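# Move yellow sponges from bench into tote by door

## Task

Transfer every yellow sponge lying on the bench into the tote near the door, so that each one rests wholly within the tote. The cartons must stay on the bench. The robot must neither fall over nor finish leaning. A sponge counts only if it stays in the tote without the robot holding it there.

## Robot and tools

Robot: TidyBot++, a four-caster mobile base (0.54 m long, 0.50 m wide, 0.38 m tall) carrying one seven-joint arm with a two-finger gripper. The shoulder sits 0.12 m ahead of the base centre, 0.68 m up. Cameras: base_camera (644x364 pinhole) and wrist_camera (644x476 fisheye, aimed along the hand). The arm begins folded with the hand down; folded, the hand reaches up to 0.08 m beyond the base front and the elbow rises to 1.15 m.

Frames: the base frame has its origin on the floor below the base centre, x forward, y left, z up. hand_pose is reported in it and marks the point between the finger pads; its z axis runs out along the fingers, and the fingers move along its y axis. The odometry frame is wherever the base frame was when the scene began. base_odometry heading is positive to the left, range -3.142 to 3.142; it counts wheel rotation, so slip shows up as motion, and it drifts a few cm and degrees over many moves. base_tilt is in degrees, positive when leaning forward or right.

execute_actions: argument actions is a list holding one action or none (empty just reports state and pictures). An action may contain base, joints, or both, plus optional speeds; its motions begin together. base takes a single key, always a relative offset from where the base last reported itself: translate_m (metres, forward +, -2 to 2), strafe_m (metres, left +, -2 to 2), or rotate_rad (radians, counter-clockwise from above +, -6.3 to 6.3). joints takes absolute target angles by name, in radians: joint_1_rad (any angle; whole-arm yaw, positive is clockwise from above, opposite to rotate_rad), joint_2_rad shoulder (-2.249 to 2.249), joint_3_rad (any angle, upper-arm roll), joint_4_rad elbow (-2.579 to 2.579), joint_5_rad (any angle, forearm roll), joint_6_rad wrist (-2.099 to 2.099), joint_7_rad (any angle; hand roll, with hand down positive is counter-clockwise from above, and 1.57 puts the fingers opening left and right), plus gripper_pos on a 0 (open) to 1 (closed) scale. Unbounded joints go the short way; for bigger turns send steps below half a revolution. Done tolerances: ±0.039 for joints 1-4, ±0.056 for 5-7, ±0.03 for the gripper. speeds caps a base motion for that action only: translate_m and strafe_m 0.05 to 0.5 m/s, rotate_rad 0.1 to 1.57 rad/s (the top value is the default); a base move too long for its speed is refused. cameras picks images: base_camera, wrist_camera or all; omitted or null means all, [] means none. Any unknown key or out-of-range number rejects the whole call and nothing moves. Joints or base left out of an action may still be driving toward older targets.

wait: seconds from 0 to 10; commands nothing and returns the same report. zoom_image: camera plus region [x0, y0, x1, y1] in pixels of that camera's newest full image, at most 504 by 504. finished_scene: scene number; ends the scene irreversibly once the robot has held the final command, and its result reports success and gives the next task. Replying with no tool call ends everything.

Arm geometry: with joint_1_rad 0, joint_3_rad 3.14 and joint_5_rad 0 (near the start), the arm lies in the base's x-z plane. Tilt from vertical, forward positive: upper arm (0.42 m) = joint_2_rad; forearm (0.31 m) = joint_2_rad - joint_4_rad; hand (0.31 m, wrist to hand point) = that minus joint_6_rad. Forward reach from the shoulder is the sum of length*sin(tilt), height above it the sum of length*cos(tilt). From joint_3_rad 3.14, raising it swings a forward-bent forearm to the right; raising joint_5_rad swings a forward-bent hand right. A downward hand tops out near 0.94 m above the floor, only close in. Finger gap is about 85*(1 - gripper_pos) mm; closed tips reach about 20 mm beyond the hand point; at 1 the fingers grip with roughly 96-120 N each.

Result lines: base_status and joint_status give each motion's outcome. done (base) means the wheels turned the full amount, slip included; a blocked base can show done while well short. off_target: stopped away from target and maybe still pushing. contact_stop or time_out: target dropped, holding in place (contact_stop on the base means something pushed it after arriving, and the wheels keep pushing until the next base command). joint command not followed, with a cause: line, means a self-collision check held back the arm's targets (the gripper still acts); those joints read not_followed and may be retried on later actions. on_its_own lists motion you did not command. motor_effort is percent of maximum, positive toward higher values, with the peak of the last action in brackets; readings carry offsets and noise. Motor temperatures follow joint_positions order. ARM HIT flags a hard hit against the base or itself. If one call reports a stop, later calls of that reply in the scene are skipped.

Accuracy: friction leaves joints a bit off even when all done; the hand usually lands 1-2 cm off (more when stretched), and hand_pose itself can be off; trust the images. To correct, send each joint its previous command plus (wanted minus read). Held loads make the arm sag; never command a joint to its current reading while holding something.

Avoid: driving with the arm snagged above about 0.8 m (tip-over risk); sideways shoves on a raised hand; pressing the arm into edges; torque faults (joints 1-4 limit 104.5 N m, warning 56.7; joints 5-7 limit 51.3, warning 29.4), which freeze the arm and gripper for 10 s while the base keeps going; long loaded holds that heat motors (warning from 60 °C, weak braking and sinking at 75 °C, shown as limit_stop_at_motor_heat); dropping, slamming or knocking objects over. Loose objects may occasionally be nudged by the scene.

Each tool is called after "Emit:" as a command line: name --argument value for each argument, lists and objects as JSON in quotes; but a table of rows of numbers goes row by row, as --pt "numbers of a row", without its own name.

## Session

Emit:
execute_actions --actions '[{"joints": {"joint_1_rad": 0.0, "joint_2_rad": -0.2, "joint_3_rad": 3.14, "joint_4_rad": -1.1, "joint_5_rad": 0.0, "joint_6_rad": -1.1, "joint_7_rad": 1.57, "gripper_pos": 0.0}}]'

Scene clock: 2.67 s.
Motor temperatures (°C, as the motors report them): [32 31 30 29 31 35 35]
base_odometry: x=+0.000 y=+0.000 heading=+0.000 (m, m, rad; odometry frame)
base_tilt: forward=-0.2 right=-0.5 (deg)
base_status: not commanded
joint_positions: joint_1_rad=+0.022 joint_2_rad=-0.230 joint_3_rad=+3.157 joint_4_rad=-1.109 joint_5_rad=-0.026 joint_6_rad=-1.050 joint_7_rad=+1.587 gripper_pos=+0.000
joint_status: all done
motor_effort: joint_1_rad=+0(0) joint_2_rad=-10(11) joint_3_rad=+1(1) joint_4_rad=+18(21) joint_5_rad=+0(0) joint_6_rad=+9(9) joint_7_rad=+1(1) (%)
hand_pose: x=+0.5570 y=-0.0092 z=+1.1825 quat_wxyz=(+0.000, +0.822, -0.008, +0.569) (m; base frame)
pictures: base_camera, wrist_camera
Images, in order (width x height): base_camera 644x364, wrist_camera 644x476.

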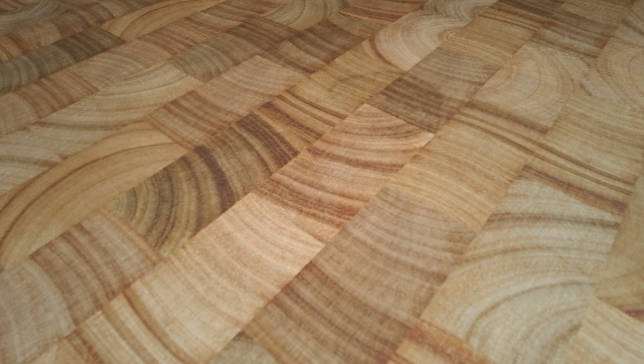

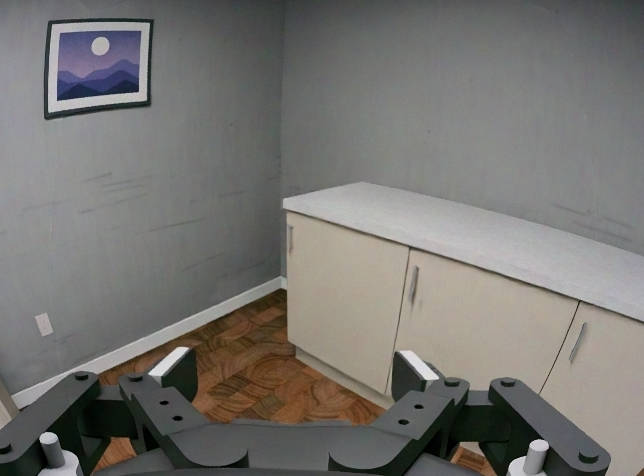

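Emit:
execute_actions --actions '[{"base": {"rotate_rad": 1.7}}]'

Scene clock: 6.33 s.
Motor temperatures (°C, as the motors report them): [32 31 30 29 31 35 35]
base_odometry: x=+0.000 y=+0.000 heading=+1.699 (m, m, rad; odometry frame)
base_tilt: forward=-0.2 right=-0.5 (deg)
base_status: done
joint_positions: joint_1_rad=+0.014 joint_2_rad=-0.209 joint_3_rad=+3.146 joint_4_rad=-1.109 joint_5_rad=-0.026 joint_6_rad=-1.050 joint_7_rad=+1.587 gripper_pos=+0.000
joint_status: not commanded
motor_effort: joint_1_rad=+0(1) joint_2_rad=-11(14) joint_3_rad=+0(3) joint_4_rad=+19(19) joint_5_rad=+0(1) joint_6_rad=+9(9) joint_7_rad=+1(1) (%)
hand_pose: x=+0.5670 y=-0.0001 z=+1.1735 quat_wxyz=(-0.004, +0.828, +0.000, +0.561) (m; base frame)
pictures: base_camera, wrist_camera
Images, in order (width x height): base_camera 644x364, wrist_camera 644x476.

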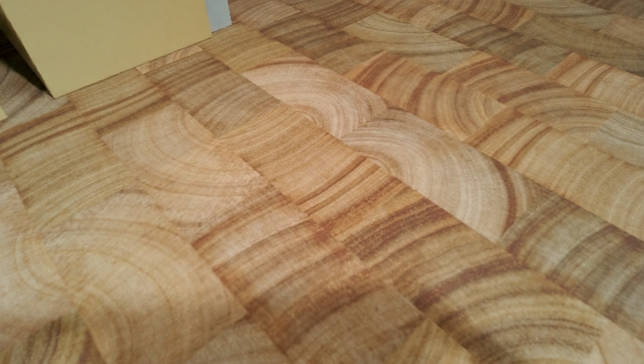

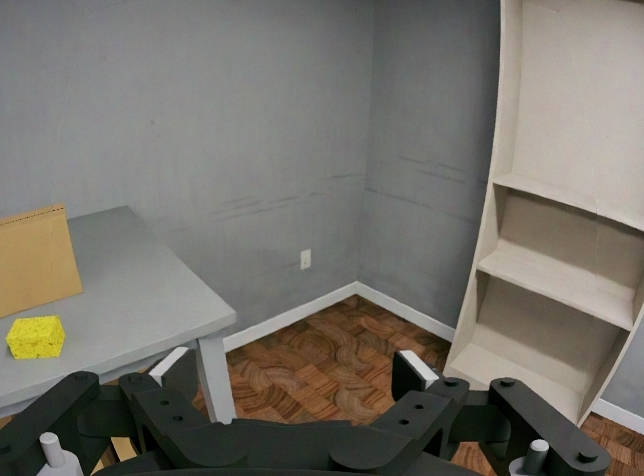

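Emit:
execute_actions --actions '[{"base": {"rotate_rad": 0.66}, "joints": {"joint_1_rad": -0.3, "joint_6_rad": -1.35}}]'

Scene clock: 11.93 s.
Motor temperatures (°C, as the motors report them): [32 31 30 29 31 35 35]
base_odometry: x=+0.000 y=+0.000 heading=+2.358 (m, m, rad; odometry frame)
base_tilt: forward=-0.3 right=-0.5 (deg)
base_status: done
joint_positions: joint_1_rad=-0.288 joint_2_rad=-0.209 joint_3_rad=+3.137 joint_4_rad=-1.109 joint_5_rad=-0.024 joint_6_rad=-1.303 joint_7_rad=+1.587 gripper_pos=+0.000
joint_status: all done
motor_effort: joint_1_rad=+0(2) joint_2_rad=-10(13) joint_3_rad=+0(3) joint_4_rad=+18(19) joint_5_rad=+0(1) joint_6_rad=+8(9) joint_7_rad=+1(1) (%)
hand_pose: x=+0.5088 y=+0.1270 z=+1.1049 quat_wxyz=(-0.074, +0.881, +0.140, +0.446) (m; base frame)
pictures: base_camera, wrist_camera
Images, in order (width x height): base_camera 644x364, wrist_camera 644x476.

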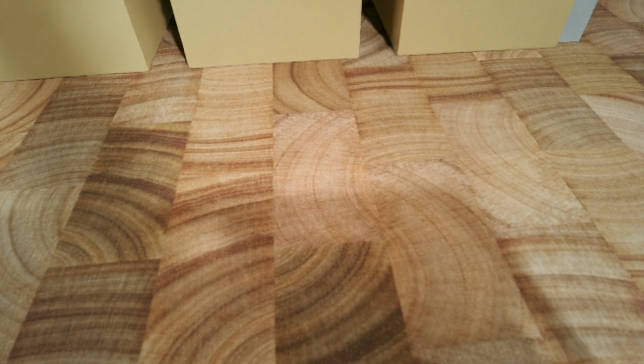

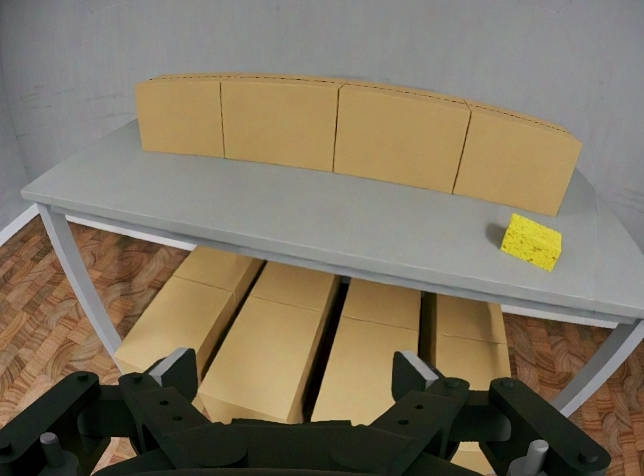

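Emit:
zoom_image --camera "wrist_camera" --region '[470, 190, 600, 290]'

Region (470, 190, 600, 290) of wrist_camera's 644x476 image, scaled by 3.877; it fills the top 388 rows of this view, and the rest is white.

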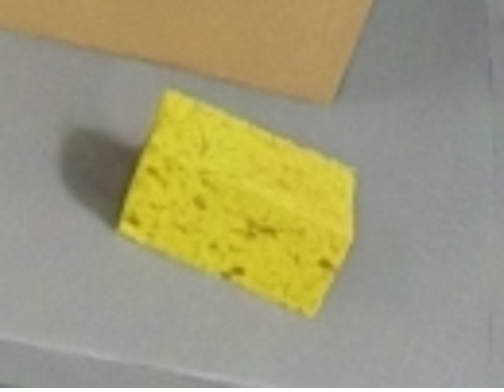

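Emit:
execute_actions --actions '[{"base": {"translate_m": 0.54}, "joints": {"joint_1_rad": -0.3, "joint_2_rad": 0.34, "joint_4_rad": -0.17, "joint_6_rad": -1.7}, "speeds": {"translate_m": 0.4}}]'

Scene clock: 34.80 s.
Motor temperatures (°C, as the motors report them): [32 30 30 29 31 35 35]
base_odometry: x=-0.383 y=+0.381 heading=+2.358 (m, m, rad; odometry frame)
base_tilt: forward=-0.2 right=-0.5 (deg)
base_status: done
joint_positions: joint_1_rad=-0.288 joint_2_rad=+0.335 joint_3_rad=+3.137 joint_4_rad=-0.184 joint_5_rad=-0.024 joint_6_rad=-1.650 joint_7_rad=+1.587 gripper_pos=+0.000
joint_status: all done
motor_effort: joint_1_rad=+0(0) joint_2_rad=-27(29) joint_3_rad=+0(2) joint_4_rad=+14(18) joint_5_rad=+0(0) joint_6_rad=+8(9) joint_7_rad=+1(1) (%)
hand_pose: x=+0.6447 y=+0.1669 z=+1.1767 quat_wxyz=(-0.075, +0.873, +0.142, +0.461) (m; base frame)
pictures: base_camera, wrist_camera
Images, in order (width x height): base_camera 644x364, wrist_camera 644x476.

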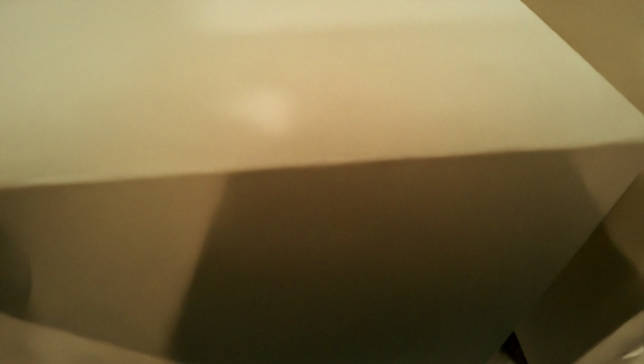

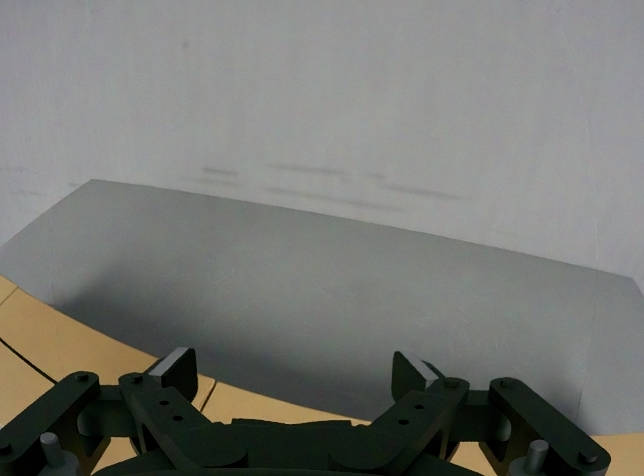

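Emit:
execute_actions --actions '[{"joints": {"joint_1_rad": 0.3, "joint_2_rad": 0.42, "joint_4_rad": -0.12, "joint_6_rad": -1.78}}]' --cameras '["wrist_camera"]'

Scene clock: 38.70 s.
Motor temperatures (°C, as the motors report them): [32 30 30 29 31 35 35]
base_odometry: x=-0.383 y=+0.381 heading=+2.358 (m, m, rad; odometry frame)
base_tilt: forward=-0.2 right=-0.5 (deg)
base_status: not commanded
joint_positions: joint_1_rad=+0.285 joint_2_rad=+0.396 joint_3_rad=+3.137 joint_4_rad=-0.135 joint_5_rad=-0.024 joint_6_rad=-1.731 joint_7_rad=+1.587 gripper_pos=+0.000
joint_status: all done
motor_effort: joint_1_rad=+0(1) joint_2_rad=-29(31) joint_3_rad=+0(1) joint_4_rad=+13(13) joint_5_rad=+0(1) joint_6_rad=+7(8) joint_7_rad=+1(1) (%)
hand_pose: x=+0.6605 y=-0.1480 z=+1.1429 quat_wxyz=(+0.052, +0.898, -0.113, +0.423) (m; base frame)
pictures: wrist_camera
Images, in order (width x height): wrist_camera 644x476.

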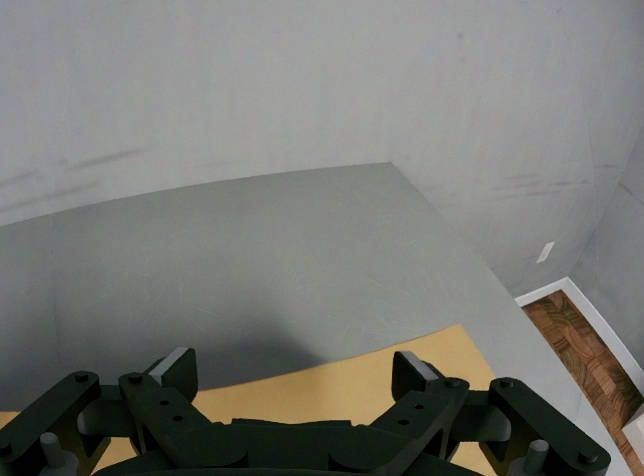

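Emit:
execute_actions --actions '[{"joints": {"joint_1_rad": 0.52, "joint_2_rad": -0.065, "joint_4_rad": -0.845, "joint_6_rad": -2.05, "joint_7_rad": 0.08}}]' --cameras '["wrist_camera"]'

Scene clock: 72.87 s.
Motor temperatures (°C, as the motors report them): [32 31 30 29 31 35 35]
base_odometry: x=-0.383 y=+0.381 heading=+2.358 (m, m, rad; odometry frame)
base_tilt: forward=-0.2 right=-0.5 (deg)
base_status: not commanded
joint_positions: joint_1_rad=+0.502 joint_2_rad=-0.128 joint_3_rad=+3.137 joint_4_rad=-0.708 joint_5_rad=-0.024 joint_6_rad=-1.832 joint_7_rad=+0.102 gripper_pos=+0.000
joint_status: joint_2_rad off_target (ended at -0.128, target -0.065); joint_4_rad off_target (ended at -0.708, target -0.845); joint_6_rad off_target (ended at -1.832, target -2.050); the others done
motor_effort: joint_1_rad=+0(2) joint_2_rad=+7(30) joint_3_rad=+0(0) joint_4_rad=-10(15) joint_5_rad=-1(1) joint_6_rad=-21(21) joint_7_rad=+1(0) (%)
hand_pose: x=+0.4098 y=-0.1476 z=+1.1301 quat_wxyz=(-0.175, +0.524, -0.773, +0.311) (m; base frame)
pictures: wrist_camera
Images, in order (width x height): wrist_camera 644x476.

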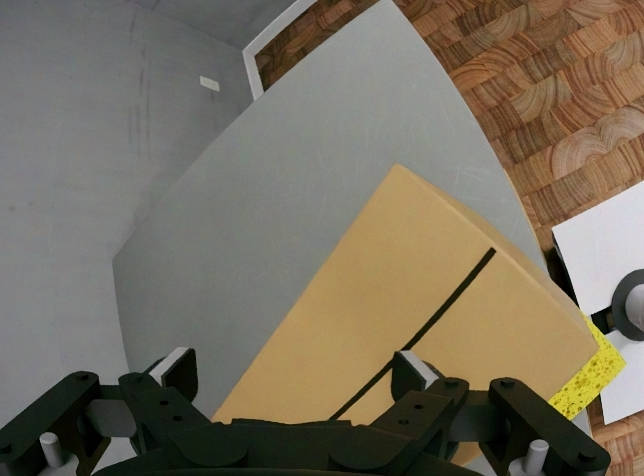

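Emit:
execute_actions --actions '[{"joints": {"joint_2_rad": -0.13, "joint_4_rad": -0.57, "joint_6_rad": -1.82}}]'

Scene clock: 77.53 s.
Motor temperatures (°C, as the motors report them): [32 31 30 29 31 35 35]
base_odometry: x=-0.383 y=+0.381 heading=+2.358 (m, m, rad; odometry frame)
base_tilt: forward=-0.2 right=-0.5 (deg)
base_status: not commanded
joint_positions: joint_1_rad=+0.502 joint_2_rad=-0.123 joint_3_rad=+3.137 joint_4_rad=-0.582 joint_5_rad=-0.024 joint_6_rad=-1.846 joint_7_rad=+0.102 gripper_pos=+0.000
joint_status: all done
motor_effort: joint_1_rad=+0(1) joint_2_rad=-6(10) joint_3_rad=+1(0) joint_4_rad=+12(14) joint_5_rad=+0(1) joint_6_rad=+7(21) joint_7_rad=+1(1) (%)
hand_pose: x=+0.4032 y=-0.1440 z=+1.1726 quat_wxyz=(-0.198, +0.513, -0.756, +0.355) (m; base frame)
pictures: base_camera, wrist_camera
Images, in order (width x height): base_camera 644x364, wrist_camera 644x476.

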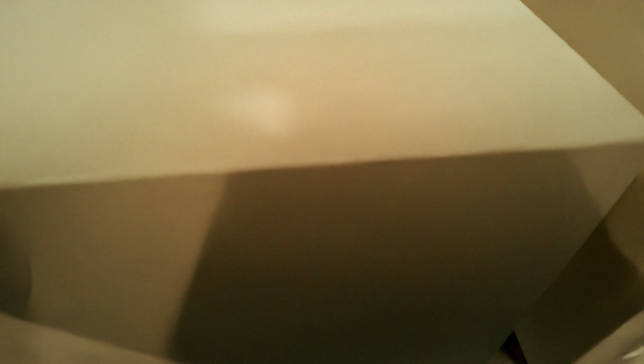

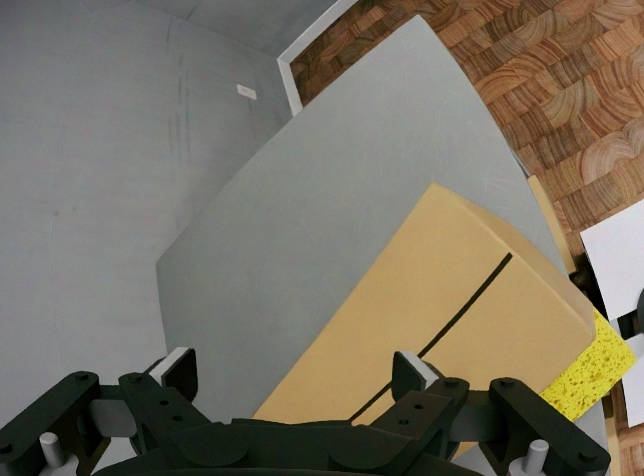

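Emit:
execute_actions --actions '[]'

Scene clock: 90.03 s.
Motor temperatures (°C, as the motors report them): [32 31 30 29 31 35 35]
base_odometry: x=-0.383 y=+0.381 heading=+2.358 (m, m, rad; odometry frame)
base_tilt: forward=-0.2 right=-0.5 (deg)
base_status: not commanded
joint_positions: joint_1_rad=+0.502 joint_2_rad=-0.123 joint_3_rad=+3.137 joint_4_rad=-0.582 joint_5_rad=-0.024 joint_6_rad=-1.846 joint_7_rad=+0.102 gripper_pos=+0.000
joint_status: all done
motor_effort: joint_1_rad=+0(1) joint_2_rad=-8(10) joint_3_rad=+1(0) joint_4_rad=+12(14) joint_5_rad=+0(1) joint_6_rad=+7(21) joint_7_rad=+1(1) (%)
hand_pose: x=+0.4032 y=-0.1440 z=+1.1726 quat_wxyz=(-0.198, +0.513, -0.756, +0.355) (m; base frame)
pictures: base_camera, wrist_camera
Images, in order (width x height): base_camera 644x364, wrist_camera 644x476.

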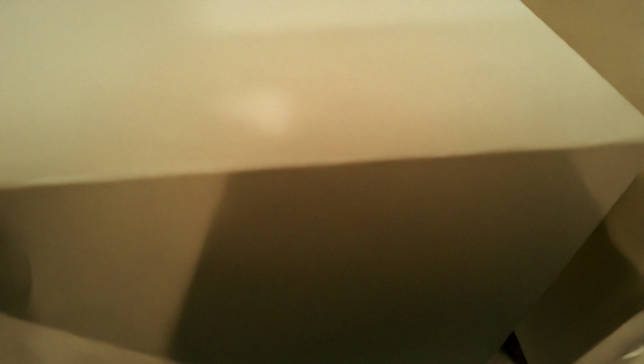

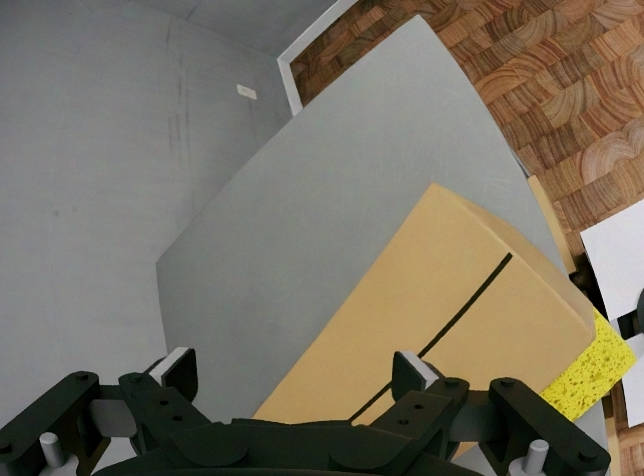

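Emit:
execute_actions --actions '[{"base": {"translate_m": -0.3}, "joints": {"joint_7_rad": 1.59, "joint_1_rad": 0.36}}]'

Scene clock: 94.13 s.
Motor temperatures (°C, as the motors report them): [32 30 30 29 31 35 35]
base_odometry: x=-0.170 y=+0.169 heading=+2.359 (m, m, rad; odometry frame)
base_tilt: forward=-0.3 right=-0.5 (deg)
base_status: done
joint_positions: joint_1_rad=+0.379 joint_2_rad=-0.133 joint_3_rad=+3.137 joint_4_rad=-0.578 joint_5_rad=-0.024 joint_6_rad=-1.846 joint_7_rad=+1.585 gripper_pos=+0.000
joint_status: all done
motor_effort: joint_1_rad=+0(1) joint_2_rad=-5(13) joint_3_rad=+1(2) joint_4_rad=+11(14) joint_5_rad=+0(1) joint_6_rad=+7(8) joint_7_rad=+1(1) (%)
hand_pose: x=+0.4135 y=-0.1064 z=+1.1775 quat_wxyz=(+0.071, +0.897, -0.156, +0.407) (m; base frame)
pictures: base_camera, wrist_camera
Images, in order (width x height): base_camera 644x364, wrist_camera 644x476.

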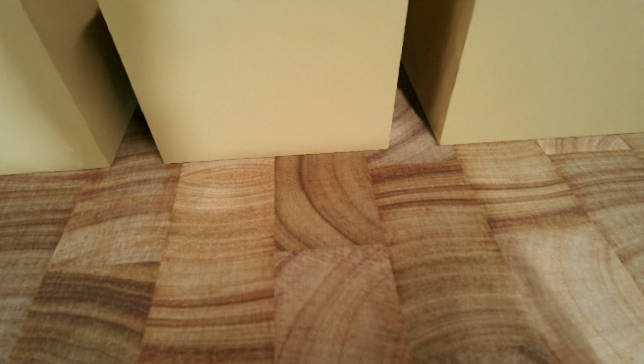

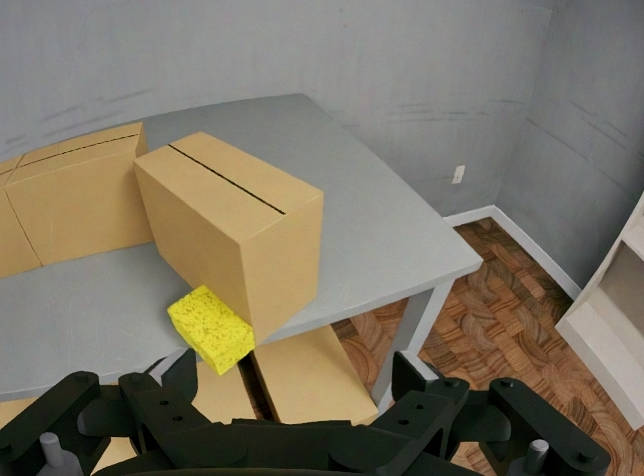

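Emit:
zoom_image --camera "wrist_camera" --region '[100, 220, 380, 420]'

Region (100, 220, 380, 420) of wrist_camera's 644x476 image, scaled by 1.800; it fills the top 360 rows of this view, and the rest is white.

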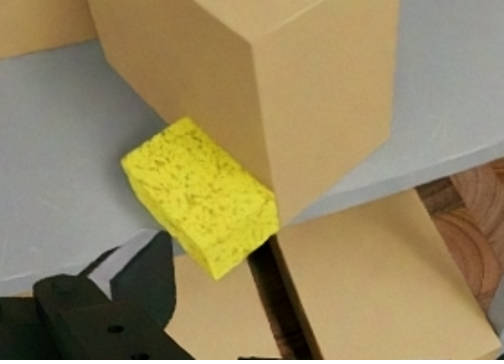

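Emit:
execute_actions --actions '[{"base": {"strafe_m": -0.17}, "joints": {"joint_1_rad": -0.975, "joint_2_rad": -0.2, "joint_4_rad": -1.072, "joint_6_rad": -1.92, "gripper_pos": 1.0}}]' --cameras '[]'

Emit:
execute_actions --actions '[{"base": {"translate_m": 0.28}}]' --cameras '["wrist_camera"]'

Scene clock: 173.20 s.
Motor temperatures (°C, as the motors report them): [32 30 30 29 31 35 35]
base_odometry: x=-0.050 y=+0.290 heading=+2.359 (m, m, rad; odometry frame)
base_tilt: forward=-0.2 right=-0.4 (deg)
base_status: done
joint_positions: joint_1_rad=-0.956 joint_2_rad=-0.171 joint_3_rad=+3.138 joint_4_rad=-1.058 joint_5_rad=-0.024 joint_6_rad=-1.871 joint_7_rad=+1.585 gripper_pos=+0.999
joint_status: all done
motor_effort: joint_1_rad=+0(1) joint_2_rad=-9(10) joint_3_rad=+1(3) joint_4_rad=+15(16) joint_5_rad=+0(1) joint_6_rad=+4(7) joint_7_rad=+1(1) (%)
hand_pose: x=+0.2774 y=+0.2411 z=+1.0065 quat_wxyz=(-0.096, +0.865, +0.464, +0.165) (m; base frame)
pictures: none
No camera images: the call's "cameras" was empty. Leave "cameras" out to get every camera's image.

Scene clock: 175.03 s.
Motor temperatures (°C, as the motors report them): [32 30 30 29 31 35 35]
base_odometry: x=-0.248 y=+0.488 heading=+2.358 (m, m, rad; odometry frame)
base_tilt: forward=-0.2 right=-0.5 (deg)
base_status: done
joint_positions: joint_1_rad=-0.958 joint_2_rad=-0.181 joint_3_rad=+3.138 joint_4_rad=-1.059 joint_5_rad=-0.024 joint_6_rad=-1.872 joint_7_rad=+1.585 gripper_pos=+0.999
joint_status: not commanded
motor_effort: joint_1_rad=+0(1) joint_2_rad=-9(11) joint_3_rad=+0(1) joint_4_rad=+15(17) joint_5_rad=+0(1) joint_6_rad=+4(4) joint_7_rad=+1(1) (%)
hand_pose: x=+0.2750 y=+0.2382 z=+1.0087 quat_wxyz=(-0.098, +0.864, +0.464, +0.168) (m; base frame)
pictures: wrist_camera
Images, in order (width x height): wrist_camera 644x476.

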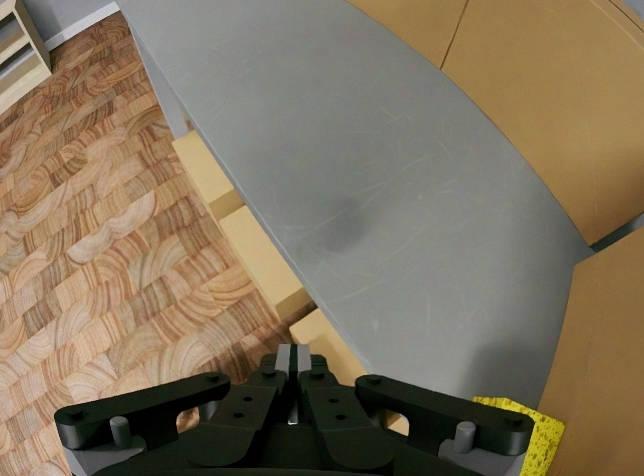

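Emit:
execute_actions --actions '[{"joints": {"joint_1_rad": -0.57, "joint_7_rad": 3.13}}]' --cameras '["wrist_camera"]'

Scene clock: 209.27 s.
Motor temperatures (°C, as the motors report them): [32 30 30 29 31 35 35]
base_odometry: x=-0.248 y=+0.488 heading=+2.358 (m, m, rad; odometry frame)
base_tilt: forward=-0.2 right=-0.5 (deg)
base_status: not commanded
joint_positions: joint_1_rad=-0.588 joint_2_rad=-0.181 joint_3_rad=+3.138 joint_4_rad=-1.059 joint_5_rad=-0.024 joint_6_rad=-1.872 joint_7_rad=+3.115 gripper_pos=+0.999
joint_status: all done
motor_effort: joint_1_rad=+0(0) joint_2_rad=-8(9) joint_3_rad=+1(2) joint_4_rad=+15(16) joint_5_rad=+0(1) joint_6_rad=+4(4) joint_7_rad=+1(0) (%)
hand_pose: x=+0.3504 y=+0.1658 z=+1.0087 quat_wxyz=(+0.080, +0.468, +0.862, +0.177) (m; base frame)
pictures: wrist_camera
Images, in order (width x height): wrist_camera 644x476.

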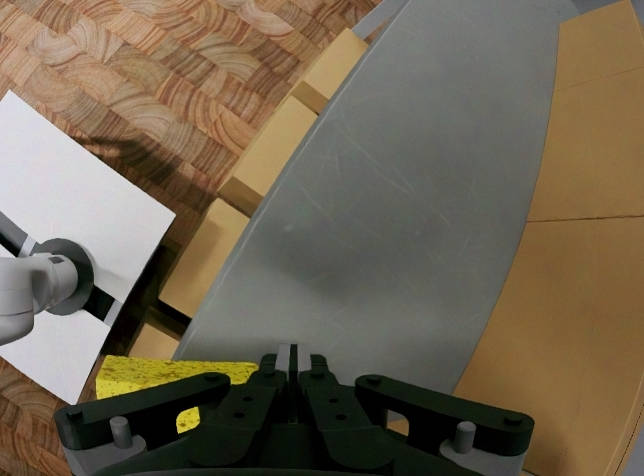

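Emit:
execute_actions --actions '[{"base": {"strafe_m": -0.12}, "joints": {"joint_1_rad": -0.38}, "speeds": {"strafe_m": 0.07}}]' --cameras '["wrist_camera"]'

Scene clock: 216.23 s.
Motor temperatures (°C, as the motors report them): [32 30 30 29 31 35 35]
base_odometry: x=-0.164 y=+0.573 heading=+2.358 (m, m, rad; odometry frame)
base_tilt: forward=-0.3 right=-0.4 (deg)
base_status: done
joint_positions: joint_1_rad=-0.398 joint_2_rad=-0.182 joint_3_rad=+3.138 joint_4_rad=-1.060 joint_5_rad=-0.023 joint_6_rad=-1.873 joint_7_rad=+3.115 gripper_pos=+0.999
joint_status: all done
motor_effort: joint_1_rad=+0(1) joint_2_rad=-9(11) joint_3_rad=+1(3) joint_4_rad=+14(16) joint_5_rad=+0(1) joint_6_rad=+4(4) joint_7_rad=+1(1) (%)
hand_pose: x=+0.3772 y=+0.1190 z=+1.0088 quat_wxyz=(+0.097, +0.547, +0.814, +0.169) (m; base frame)
pictures: wrist_camera
Images, in order (width x height): wrist_camera 644x476.

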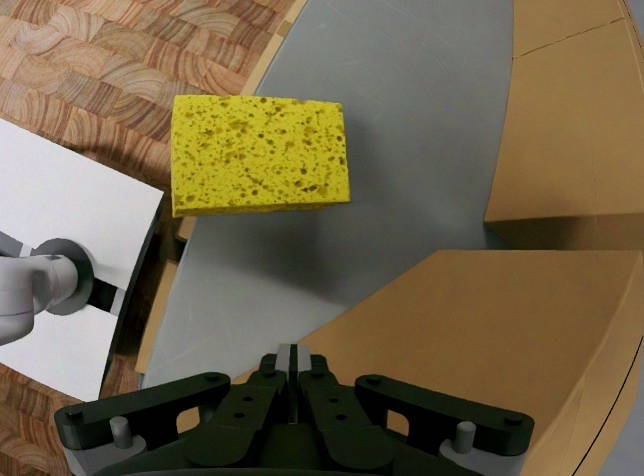

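Emit:
execute_actions --actions '[{"joints": {"joint_1_rad": -0.75, "joint_2_rad": 0.0, "joint_4_rad": -0.85, "joint_6_rad": -2.06, "joint_7_rad": 1.28, "gripper_pos": 0.0}}]' --cameras '["wrist_camera"]'

Scene clock: 270.50 s.
Motor temperatures (°C, as the motors report them): [32 30 30 29 31 35 35]
base_odometry: x=-0.164 y=+0.573 heading=+2.358 (m, m, rad; odometry frame)
base_tilt: forward=-0.2 right=-0.5 (deg)
base_status: not commanded
joint_positions: joint_1_rad=-0.733 joint_2_rad=-0.023 joint_3_rad=+3.138 joint_4_rad=-0.863 joint_5_rad=-0.023 joint_6_rad=-2.010 joint_7_rad=+1.290 gripper_pos=+0.000
joint_status: all done
motor_effort: joint_1_rad=+0(1) joint_2_rad=-13(16) joint_3_rad=+1(1) joint_4_rad=+15(15) joint_5_rad=+0(0) joint_6_rad=+3(3) joint_7_rad=+1(1) (%)
hand_pose: x=+0.3461 y=+0.2166 z=+1.0141 quat_wxyz=(-0.079, +0.962, +0.230, +0.122) (m; base frame)
pictures: wrist_camera
Images, in order (width x height): wrist_camera 644x476.

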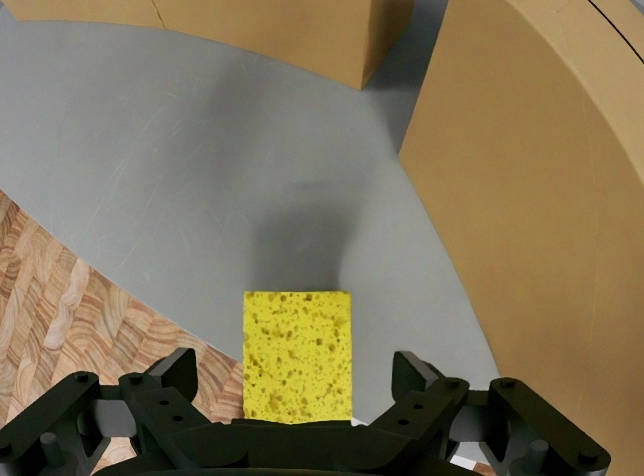

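Emit:
execute_actions --actions '[{"joints": {"joint_2_rad": 0.057, "joint_4_rad": -1.026}}]' --cameras '["wrist_camera"]'

Scene clock: 280.63 s.
Motor temperatures (°C, as the motors report them): [32 30 30 29 31 35 35]
base_odometry: x=-0.164 y=+0.573 heading=+2.358 (m, m, rad; odometry frame)
base_tilt: forward=-0.3 right=-0.5 (deg)
base_status: not commanded
joint_positions: joint_1_rad=-0.733 joint_2_rad=+0.044 joint_3_rad=+3.138 joint_4_rad=-1.019 joint_5_rad=-0.023 joint_6_rad=-2.011 joint_7_rad=+1.290 gripper_pos=+0.000
joint_status: all done
motor_effort: joint_1_rad=+0(0) joint_2_rad=-18(20) joint_3_rad=+1(0) joint_4_rad=+16(17) joint_5_rad=+0(0) joint_6_rad=+1(3) joint_7_rad=+1(1) (%)
hand_pose: x=+0.3464 y=+0.2168 z=+0.9446 quat_wxyz=(-0.026, +0.972, +0.231, +0.025) (m; base frame)
pictures: wrist_camera
Images, in order (width x height): wrist_camera 644x476.

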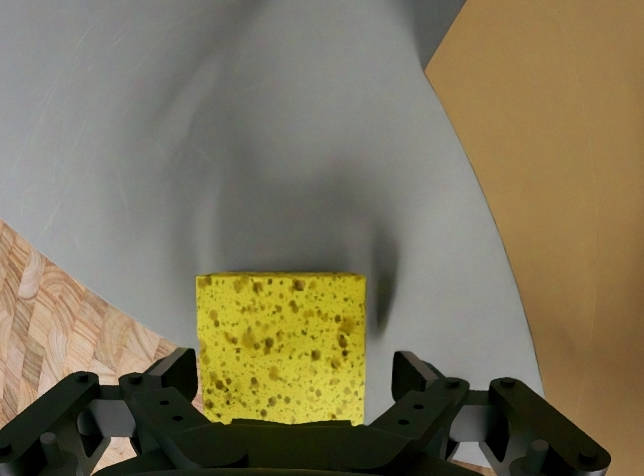

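Emit:
execute_actions --actions '[{"joints": {"joint_2_rad": 0.0, "gripper_pos": 1.0}}]' --cameras '["wrist_camera"]'

Scene clock: 286.53 s.
Motor temperatures (°C, as the motors report them): [32 30 30 29 31 35 35]
base_odometry: x=-0.164 y=+0.573 heading=+2.358 (m, m, rad; odometry frame)
base_tilt: forward=-0.2 right=-0.4 (deg)
base_status: not commanded
joint_positions: joint_1_rad=-0.733 joint_2_rad=+0.017 joint_3_rad=+3.138 joint_4_rad=-1.019 joint_5_rad=-0.023 joint_6_rad=-2.012 joint_7_rad=+1.290 gripper_pos=+0.387
joint_status: gripper_pos off_target (ended at +0.387, target +1.000); the others done
motor_effort: joint_1_rad=+0(0) joint_2_rad=-16(21) joint_3_rad=+1(0) joint_4_rad=+15(16) joint_5_rad=+0(0) joint_6_rad=+1(1) joint_7_rad=+1(1) (%)
hand_pose: x=+0.3410 y=+0.2119 z=+0.9528 quat_wxyz=(-0.032, +0.972, +0.231, +0.036) (m; base frame)
pictures: wrist_camera
Images, in order (width x height): wrist_camera 644x476.

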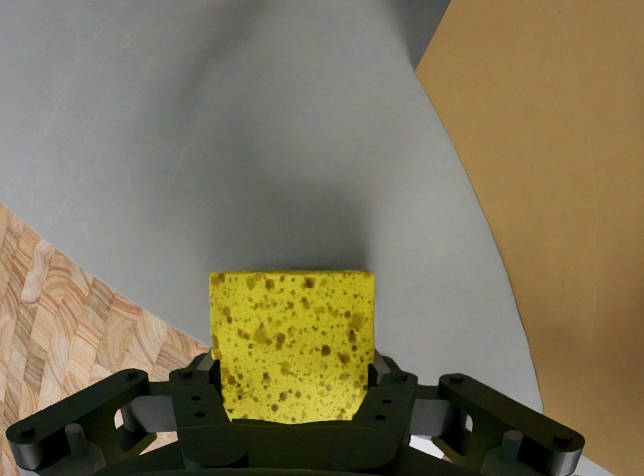

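Emit:
execute_actions --actions '[{"base": {"strafe_m": -0.38}, "joints": {"joint_2_rad": -0.2, "joint_4_rad": -0.6, "joint_5_rad": -1.57, "joint_6_rad": -1.5, "joint_7_rad": 0.0}, "speeds": {"strafe_m": 0.3}}]'

Scene clock: 341.73 s.
Motor temperatures (°C, as the motors report them): [32 30 30 29 31 35 35]
base_odometry: x=+0.104 y=+0.842 heading=+2.359 (m, m, rad; odometry frame)
base_tilt: forward=-0.2 right=-0.5 (deg)
base_status: done
joint_positions: joint_1_rad=-0.737 joint_2_rad=-0.210 joint_3_rad=+3.138 joint_4_rad=-0.600 joint_5_rad=-1.565 joint_6_rad=-1.546 joint_7_rad=+0.018 gripper_pos=+0.387
joint_status: all done
motor_effort: joint_1_rad=+0(1) joint_2_rad=+2(22) joint_3_rad=+1(2) joint_4_rad=+7(17) joint_5_rad=-3(4) joint_6_rad=+9(9) joint_7_rad=+1(1) (%)
hand_pose: x=-0.0652 y=+0.2553 z=+1.3905 quat_wxyz=(-0.609, +0.689, +0.123, -0.372) (m; base frame)
pictures: base_camera, wrist_camera
Images, in order (width x height): base_camera 644x364, wrist_camera 644x476.

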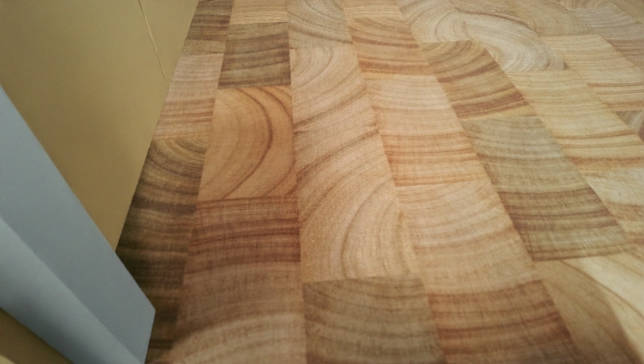

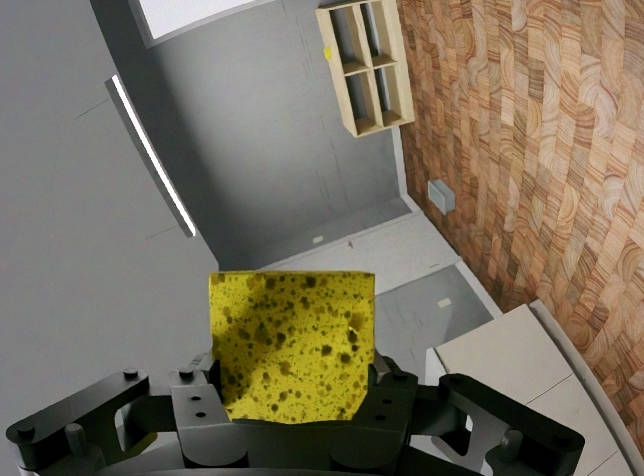

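Emit:
execute_actions --actions '[{"joints": {"joint_1_rad": 0.0, "joint_2_rad": 0.82, "joint_4_rad": -0.39}}]' --cameras '["wrist_camera"]'

Scene clock: 352.67 s.
Motor temperatures (°C, as the motors report them): [32 30 30 29 31 35 35]
base_odometry: x=+0.104 y=+0.842 heading=+2.359 (m, m, rad; odometry frame)
base_tilt: forward=-0.2 right=-0.5 (deg)
base_status: not commanded
joint_positions: joint_1_rad=-0.008 joint_2_rad=+0.813 joint_3_rad=+3.138 joint_4_rad=-0.404 joint_5_rad=-1.565 joint_6_rad=-1.543 joint_7_rad=+0.018 gripper_pos=+0.387
joint_status: all done
motor_effort: joint_1_rad=+0(3) joint_2_rad=-46(49) joint_3_rad=-4(5) joint_4_rad=+16(18) joint_5_rad=-9(10) joint_6_rad=+3(9) joint_7_rad=+1(1) (%)
hand_pose: x=+0.7249 y=+0.3177 z=+1.0820 quat_wxyz=(-0.589, +0.578, -0.403, -0.395) (m; base frame)
pictures: wrist_camera
Images, in order (width x height): wrist_camera 644x476.

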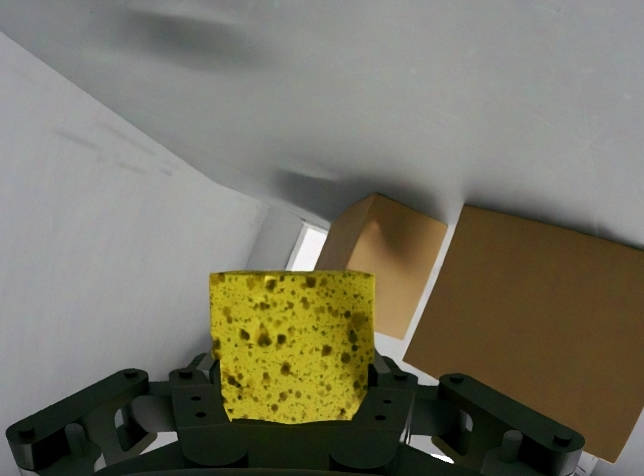

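Emit:
zoom_image --camera "wrist_camera" --region '[180, 130, 480, 290]'

Region (180, 130, 480, 290) of wrist_camera's 644x476 image, scaled by 1.680; it fills the top 269 rows of this view, and the rest is white.

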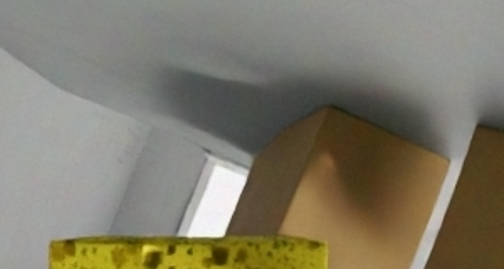

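Emit:
execute_actions --actions '[{"base": {"translate_m": -0.5}, "joints": {"joint_2_rad": -0.2}}]' --cameras '[]'

Emit:
execute_actions --actions '[{"base": {"rotate_rad": 2.12}, "joints": {"joint_1_rad": 1.9, "joint_4_rad": -0.6, "joint_5_rad": 0.0, "joint_6_rad": -1.4, "joint_7_rad": 1.6}}]'

Scene clock: 373.50 s.
Motor temperatures (°C, as the motors report them): [32 31 30 29 31 35 35]
base_odometry: x=+0.459 y=+0.490 heading=+2.359 (m, m, rad; odometry frame)
base_tilt: forward=-0.2 right=-0.5 (deg)
base_status: done
joint_positions: joint_1_rad=-0.008 joint_2_rad=-0.205 joint_3_rad=+3.138 joint_4_rad=-0.384 joint_5_rad=-1.565 joint_6_rad=-1.543 joint_7_rad=+0.018 gripper_pos=+0.387
joint_status: all done
motor_effort: joint_1_rad=+0(2) joint_2_rad=+5(51) joint_3_rad=+2(5) joint_4_rad=+4(18) joint_5_rad=-1(10) joint_6_rad=+10(10) joint_7_rad=+1(1) (%)
hand_pose: x=+0.0888 y=+0.3124 z=+1.4113 quat_wxyz=(-0.714, +0.696, -0.056, -0.058) (m; base frame)
pictures: none
No camera images: the call's "cameras" was empty. Leave "cameras" out to get every camera's image.

Scene clock: 376.53 s.
Motor temperatures (°C, as the motors report them): [32 31 30 29 31 35 35]
base_odometry: x=+0.459 y=+0.490 heading=-1.805 (m, m, rad; odometry frame)
base_tilt: forward=-0.2 right=-0.5 (deg)
base_status: done
joint_positions: joint_1_rad=+1.882 joint_2_rad=-0.205 joint_3_rad=+3.138 joint_4_rad=-0.586 joint_5_rad=-0.027 joint_6_rad=-1.451 joint_7_rad=+1.577 gripper_pos=+0.387
joint_status: all done
motor_effort: joint_1_rad=+0(0) joint_2_rad=-4(5) joint_3_rad=+1(2) joint_4_rad=+13(13) joint_5_rad=+0(2) joint_6_rad=+9(10) joint_7_rad=+1(1) (%)
hand_pose: x=+0.0281 y=-0.3195 z=+1.3051 quat_wxyz=(+0.486, +0.476, -0.635, +0.367) (m; base frame)
pictures: base_camera, wrist_camera
Images, in order (width x height): base_camera 644x364, wrist_camera 644x476.

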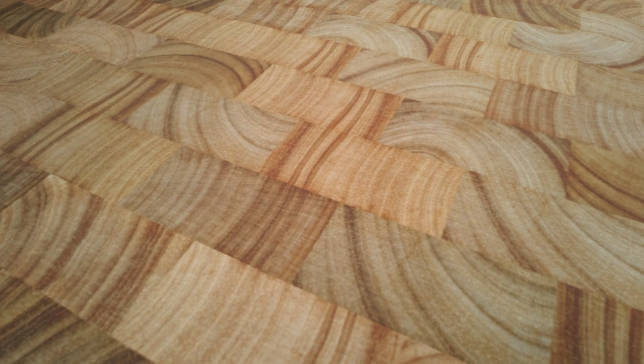

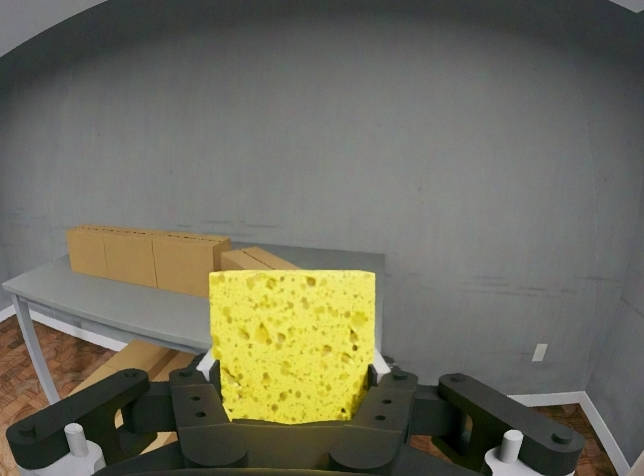

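Emit:
execute_actions --actions '[{"base": {"translate_m": 2.0}, "joints": {"joint_1_rad": 2.25, "joint_6_rad": -1.6}}]'

Scene clock: 385.63 s.
Motor temperatures (°C, as the motors report them): [32 31 30 29 31 35 35]
base_odometry: x=-0.003 y=-1.456 heading=-1.804 (m, m, rad; odometry frame)
base_tilt: forward=-0.3 right=-0.5 (deg)
base_status: done
joint_positions: joint_1_rad=+2.231 joint_2_rad=-0.205 joint_3_rad=+3.138 joint_4_rad=-0.589 joint_5_rad=-0.025 joint_6_rad=-1.554 joint_7_rad=+1.577 gripper_pos=+0.387
joint_status: all done
motor_effort: joint_1_rad=+0(1) joint_2_rad=-4(6) joint_3_rad=+1(1) joint_4_rad=+12(13) joint_5_rad=+0(1) joint_6_rad=+9(10) joint_7_rad=+1(1) (%)
hand_pose: x=-0.0703 y=-0.2613 z=+1.2734 quat_wxyz=(+0.504, +0.372, -0.736, +0.257) (m; base frame)
pictures: base_camera, wrist_camera
Images, in order (width x height): base_camera 644x364, wrist_camera 644x476.

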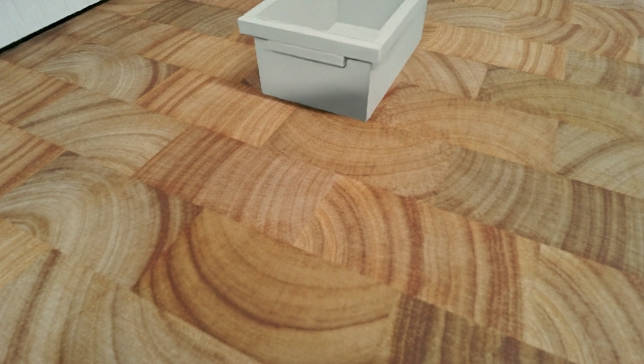

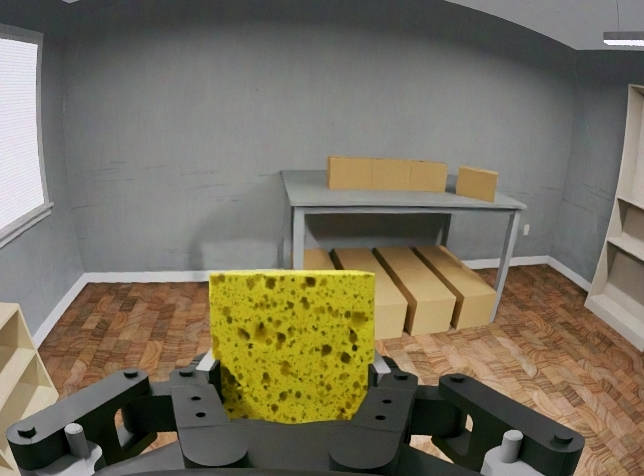

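Emit:
zoom_image --camera "wrist_camera" --region '[270, 140, 540, 230]'

Region (270, 140, 540, 230) of wrist_camera's 644x476 image, scaled by 1.867.

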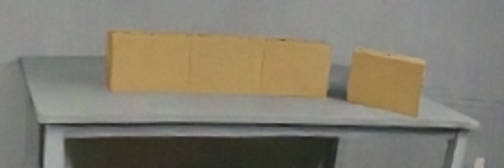

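Emit:
execute_actions --actions '[{"base": {"translate_m": 0.26}, "joints": {"joint_1_rad": 0.18, "joint_2_rad": 1.262, "joint_4_rad": -1.617, "joint_6_rad": -0.24, "joint_7_rad": 2.84}}]'

Scene clock: 410.57 s.
Motor temperatures (°C, as the motors report them): [32 31 30 29 31 35 35]
base_odometry: x=-0.063 y=-1.709 heading=-1.803 (m, m, rad; odometry frame)
base_tilt: forward=-0.2 right=-0.5 (deg)
base_status: done
joint_positions: joint_1_rad=+0.190 joint_2_rad=+1.248 joint_3_rad=+3.137 joint_4_rad=-1.607 joint_5_rad=-0.023 joint_6_rad=-0.290 joint_7_rad=+2.816 gripper_pos=+0.387
joint_status: all done
motor_effort: joint_1_rad=+0(6) joint_2_rad=-43(52) joint_3_rad=+1(2) joint_4_rad=+5(18) joint_5_rad=+0(1) joint_6_rad=+0(9) joint_7_rad=+1(1) (%)
hand_pose: x=+0.5983 y=-0.0860 z=+0.2027 quat_wxyz=(-0.005, +0.869, +0.494, +0.002) (m; base frame)
pictures: base_camera, wrist_camera
Images, in order (width x height): base_camera 644x364, wrist_camera 644x476.

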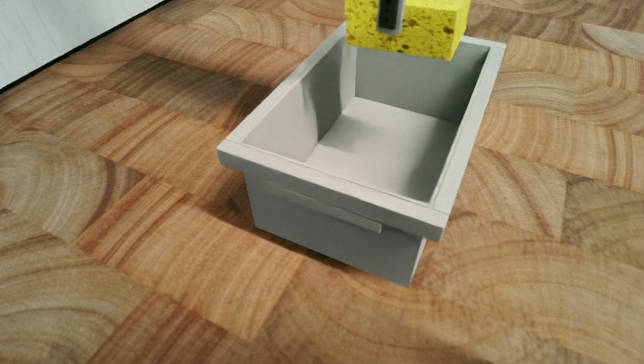

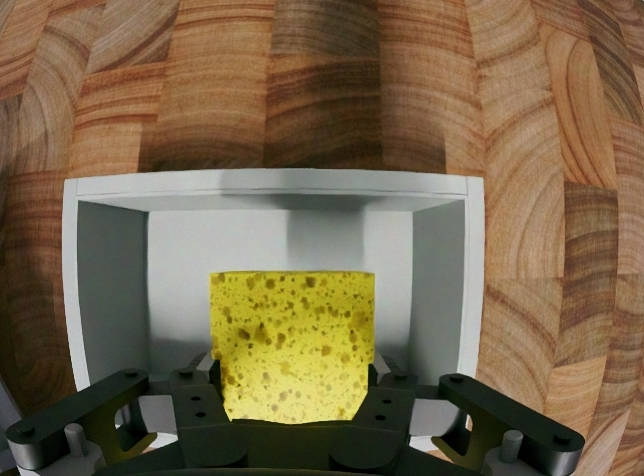

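Emit:
execute_actions --actions '[{"base": {"translate_m": -0.035}, "joints": {"joint_2_rad": 1.624, "joint_4_rad": -1.232}}]'

Scene clock: 426.67 s.
Motor temperatures (°C, as the motors report them): [32 31 30 29 31 35 35]
base_odometry: x=-0.055 y=-1.675 heading=-1.803 (m, m, rad; odometry frame)
base_tilt: forward=-0.2 right=-0.5 (deg)
base_status: done
joint_positions: joint_1_rad=+0.190 joint_2_rad=+1.612 joint_3_rad=+3.137 joint_4_rad=-1.247 joint_5_rad=-0.023 joint_6_rad=-0.287 joint_7_rad=+2.816 gripper_pos=+0.387
joint_status: all done
motor_effort: joint_1_rad=+0(2) joint_2_rad=-45(47) joint_3_rad=+0(1) joint_4_rad=+5(7) joint_5_rad=+0(0) joint_6_rad=+0(1) joint_7_rad=+1(1) (%)
hand_pose: x=+0.6176 y=-0.0897 z=+0.0511 quat_wxyz=(-0.006, +0.870, +0.494, +0.002) (m; base frame)
pictures: base_camera, wrist_camera
Images, in order (width x height): base_camera 644x364, wrist_camera 644x476.

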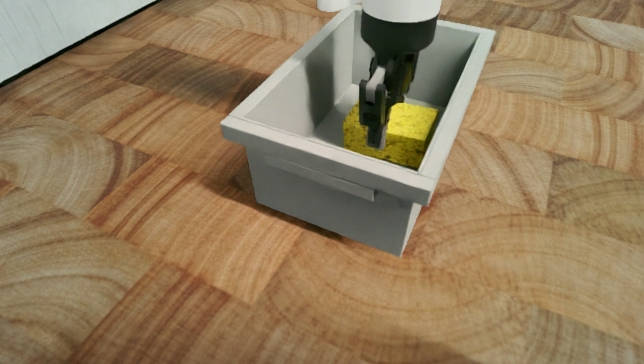

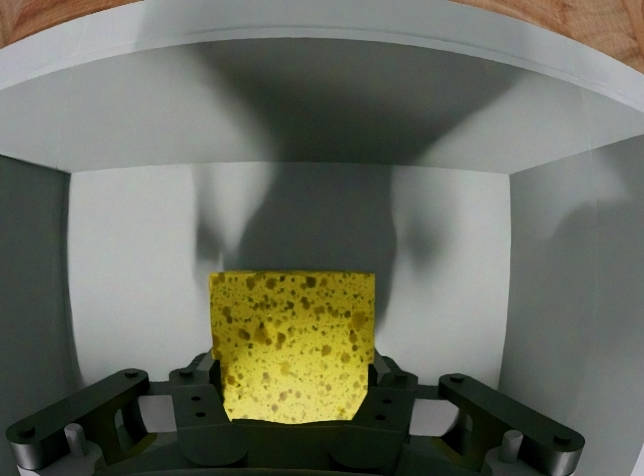

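Emit:
execute_actions --actions '[{"joints": {"gripper_pos": 0.12}}]' --cameras '[]'

Emit:
execute_actions --actions '[{"joints": {"joint_2_rad": 1.2, "joint_4_rad": -1.66}}]'

Scene clock: 433.07 s.
Motor temperatures (°C, as the motors report them): [32 31 30 29 31 35 35]
base_odometry: x=-0.055 y=-1.675 heading=-1.803 (m, m, rad; odometry frame)
base_tilt: forward=-0.2 right=-0.4 (deg)
base_status: not commanded
joint_positions: joint_1_rad=+0.190 joint_2_rad=+1.612 joint_3_rad=+3.137 joint_4_rad=-1.247 joint_5_rad=-0.023 joint_6_rad=-0.287 joint_7_rad=+2.816 gripper_pos=+0.120
joint_status: all done
motor_effort: joint_1_rad=+0(0) joint_2_rad=-44(45) joint_3_rad=-1(0) joint_4_rad=+5(5) joint_5_rad=+0(0) joint_6_rad=+0(0) joint_7_rad=+1(1) (%)
hand_pose: x=+0.6177 y=-0.0897 z=+0.0512 quat_wxyz=(-0.006, +0.870, +0.494, +0.002) (m; base frame)
pictures: none
No camera images: the call's "cameras" was empty. Leave "cameras" out to get every camera's image.

Scene clock: 434.70 s.
Motor temperatures (°C, as the motors report them): [32 31 30 29 31 35 35]
base_odometry: x=-0.055 y=-1.675 heading=-1.803 (m, m, rad; odometry frame)
base_tilt: forward=-0.2 right=-0.4 (deg)
base_status: not commanded
joint_positions: joint_1_rad=+0.190 joint_2_rad=+1.212 joint_3_rad=+3.137 joint_4_rad=-1.648 joint_5_rad=-0.023 joint_6_rad=-0.287 joint_7_rad=+2.816 gripper_pos=+0.120
joint_status: all done
motor_effort: joint_1_rad=-1(0) joint_2_rad=-42(47) joint_3_rad=+0(1) joint_4_rad=+5(7) joint_5_rad=+0(0) joint_6_rad=+0(0) joint_7_rad=+1(1) (%)
hand_pose: x=+0.5914 y=-0.0846 z=+0.2163 quat_wxyz=(-0.006, +0.869, +0.494, +0.002) (m; base frame)
pictures: base_camera, wrist_camera
Images, in order (width x height): base_camera 644x364, wrist_camera 644x476.

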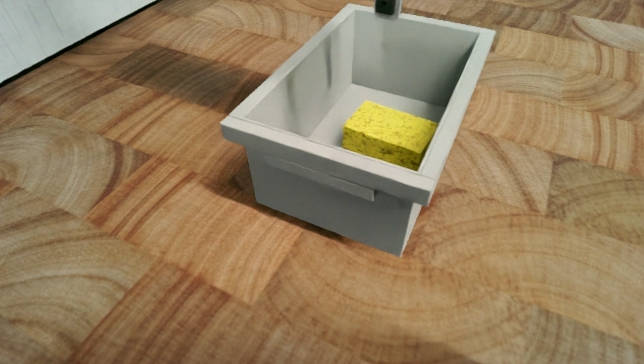

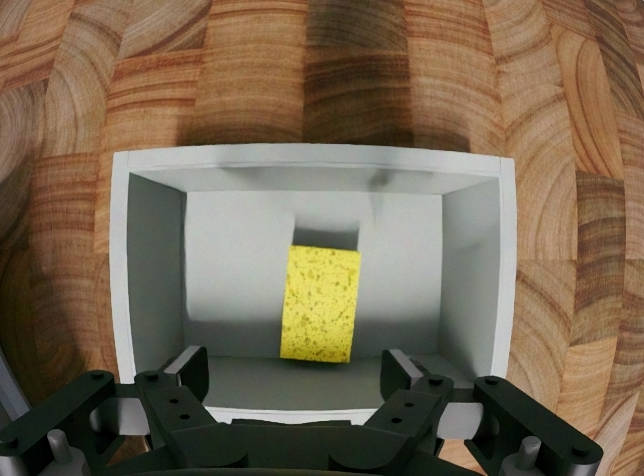

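Emit:
finished_scene --scene 2

The scene is finished: the task was done.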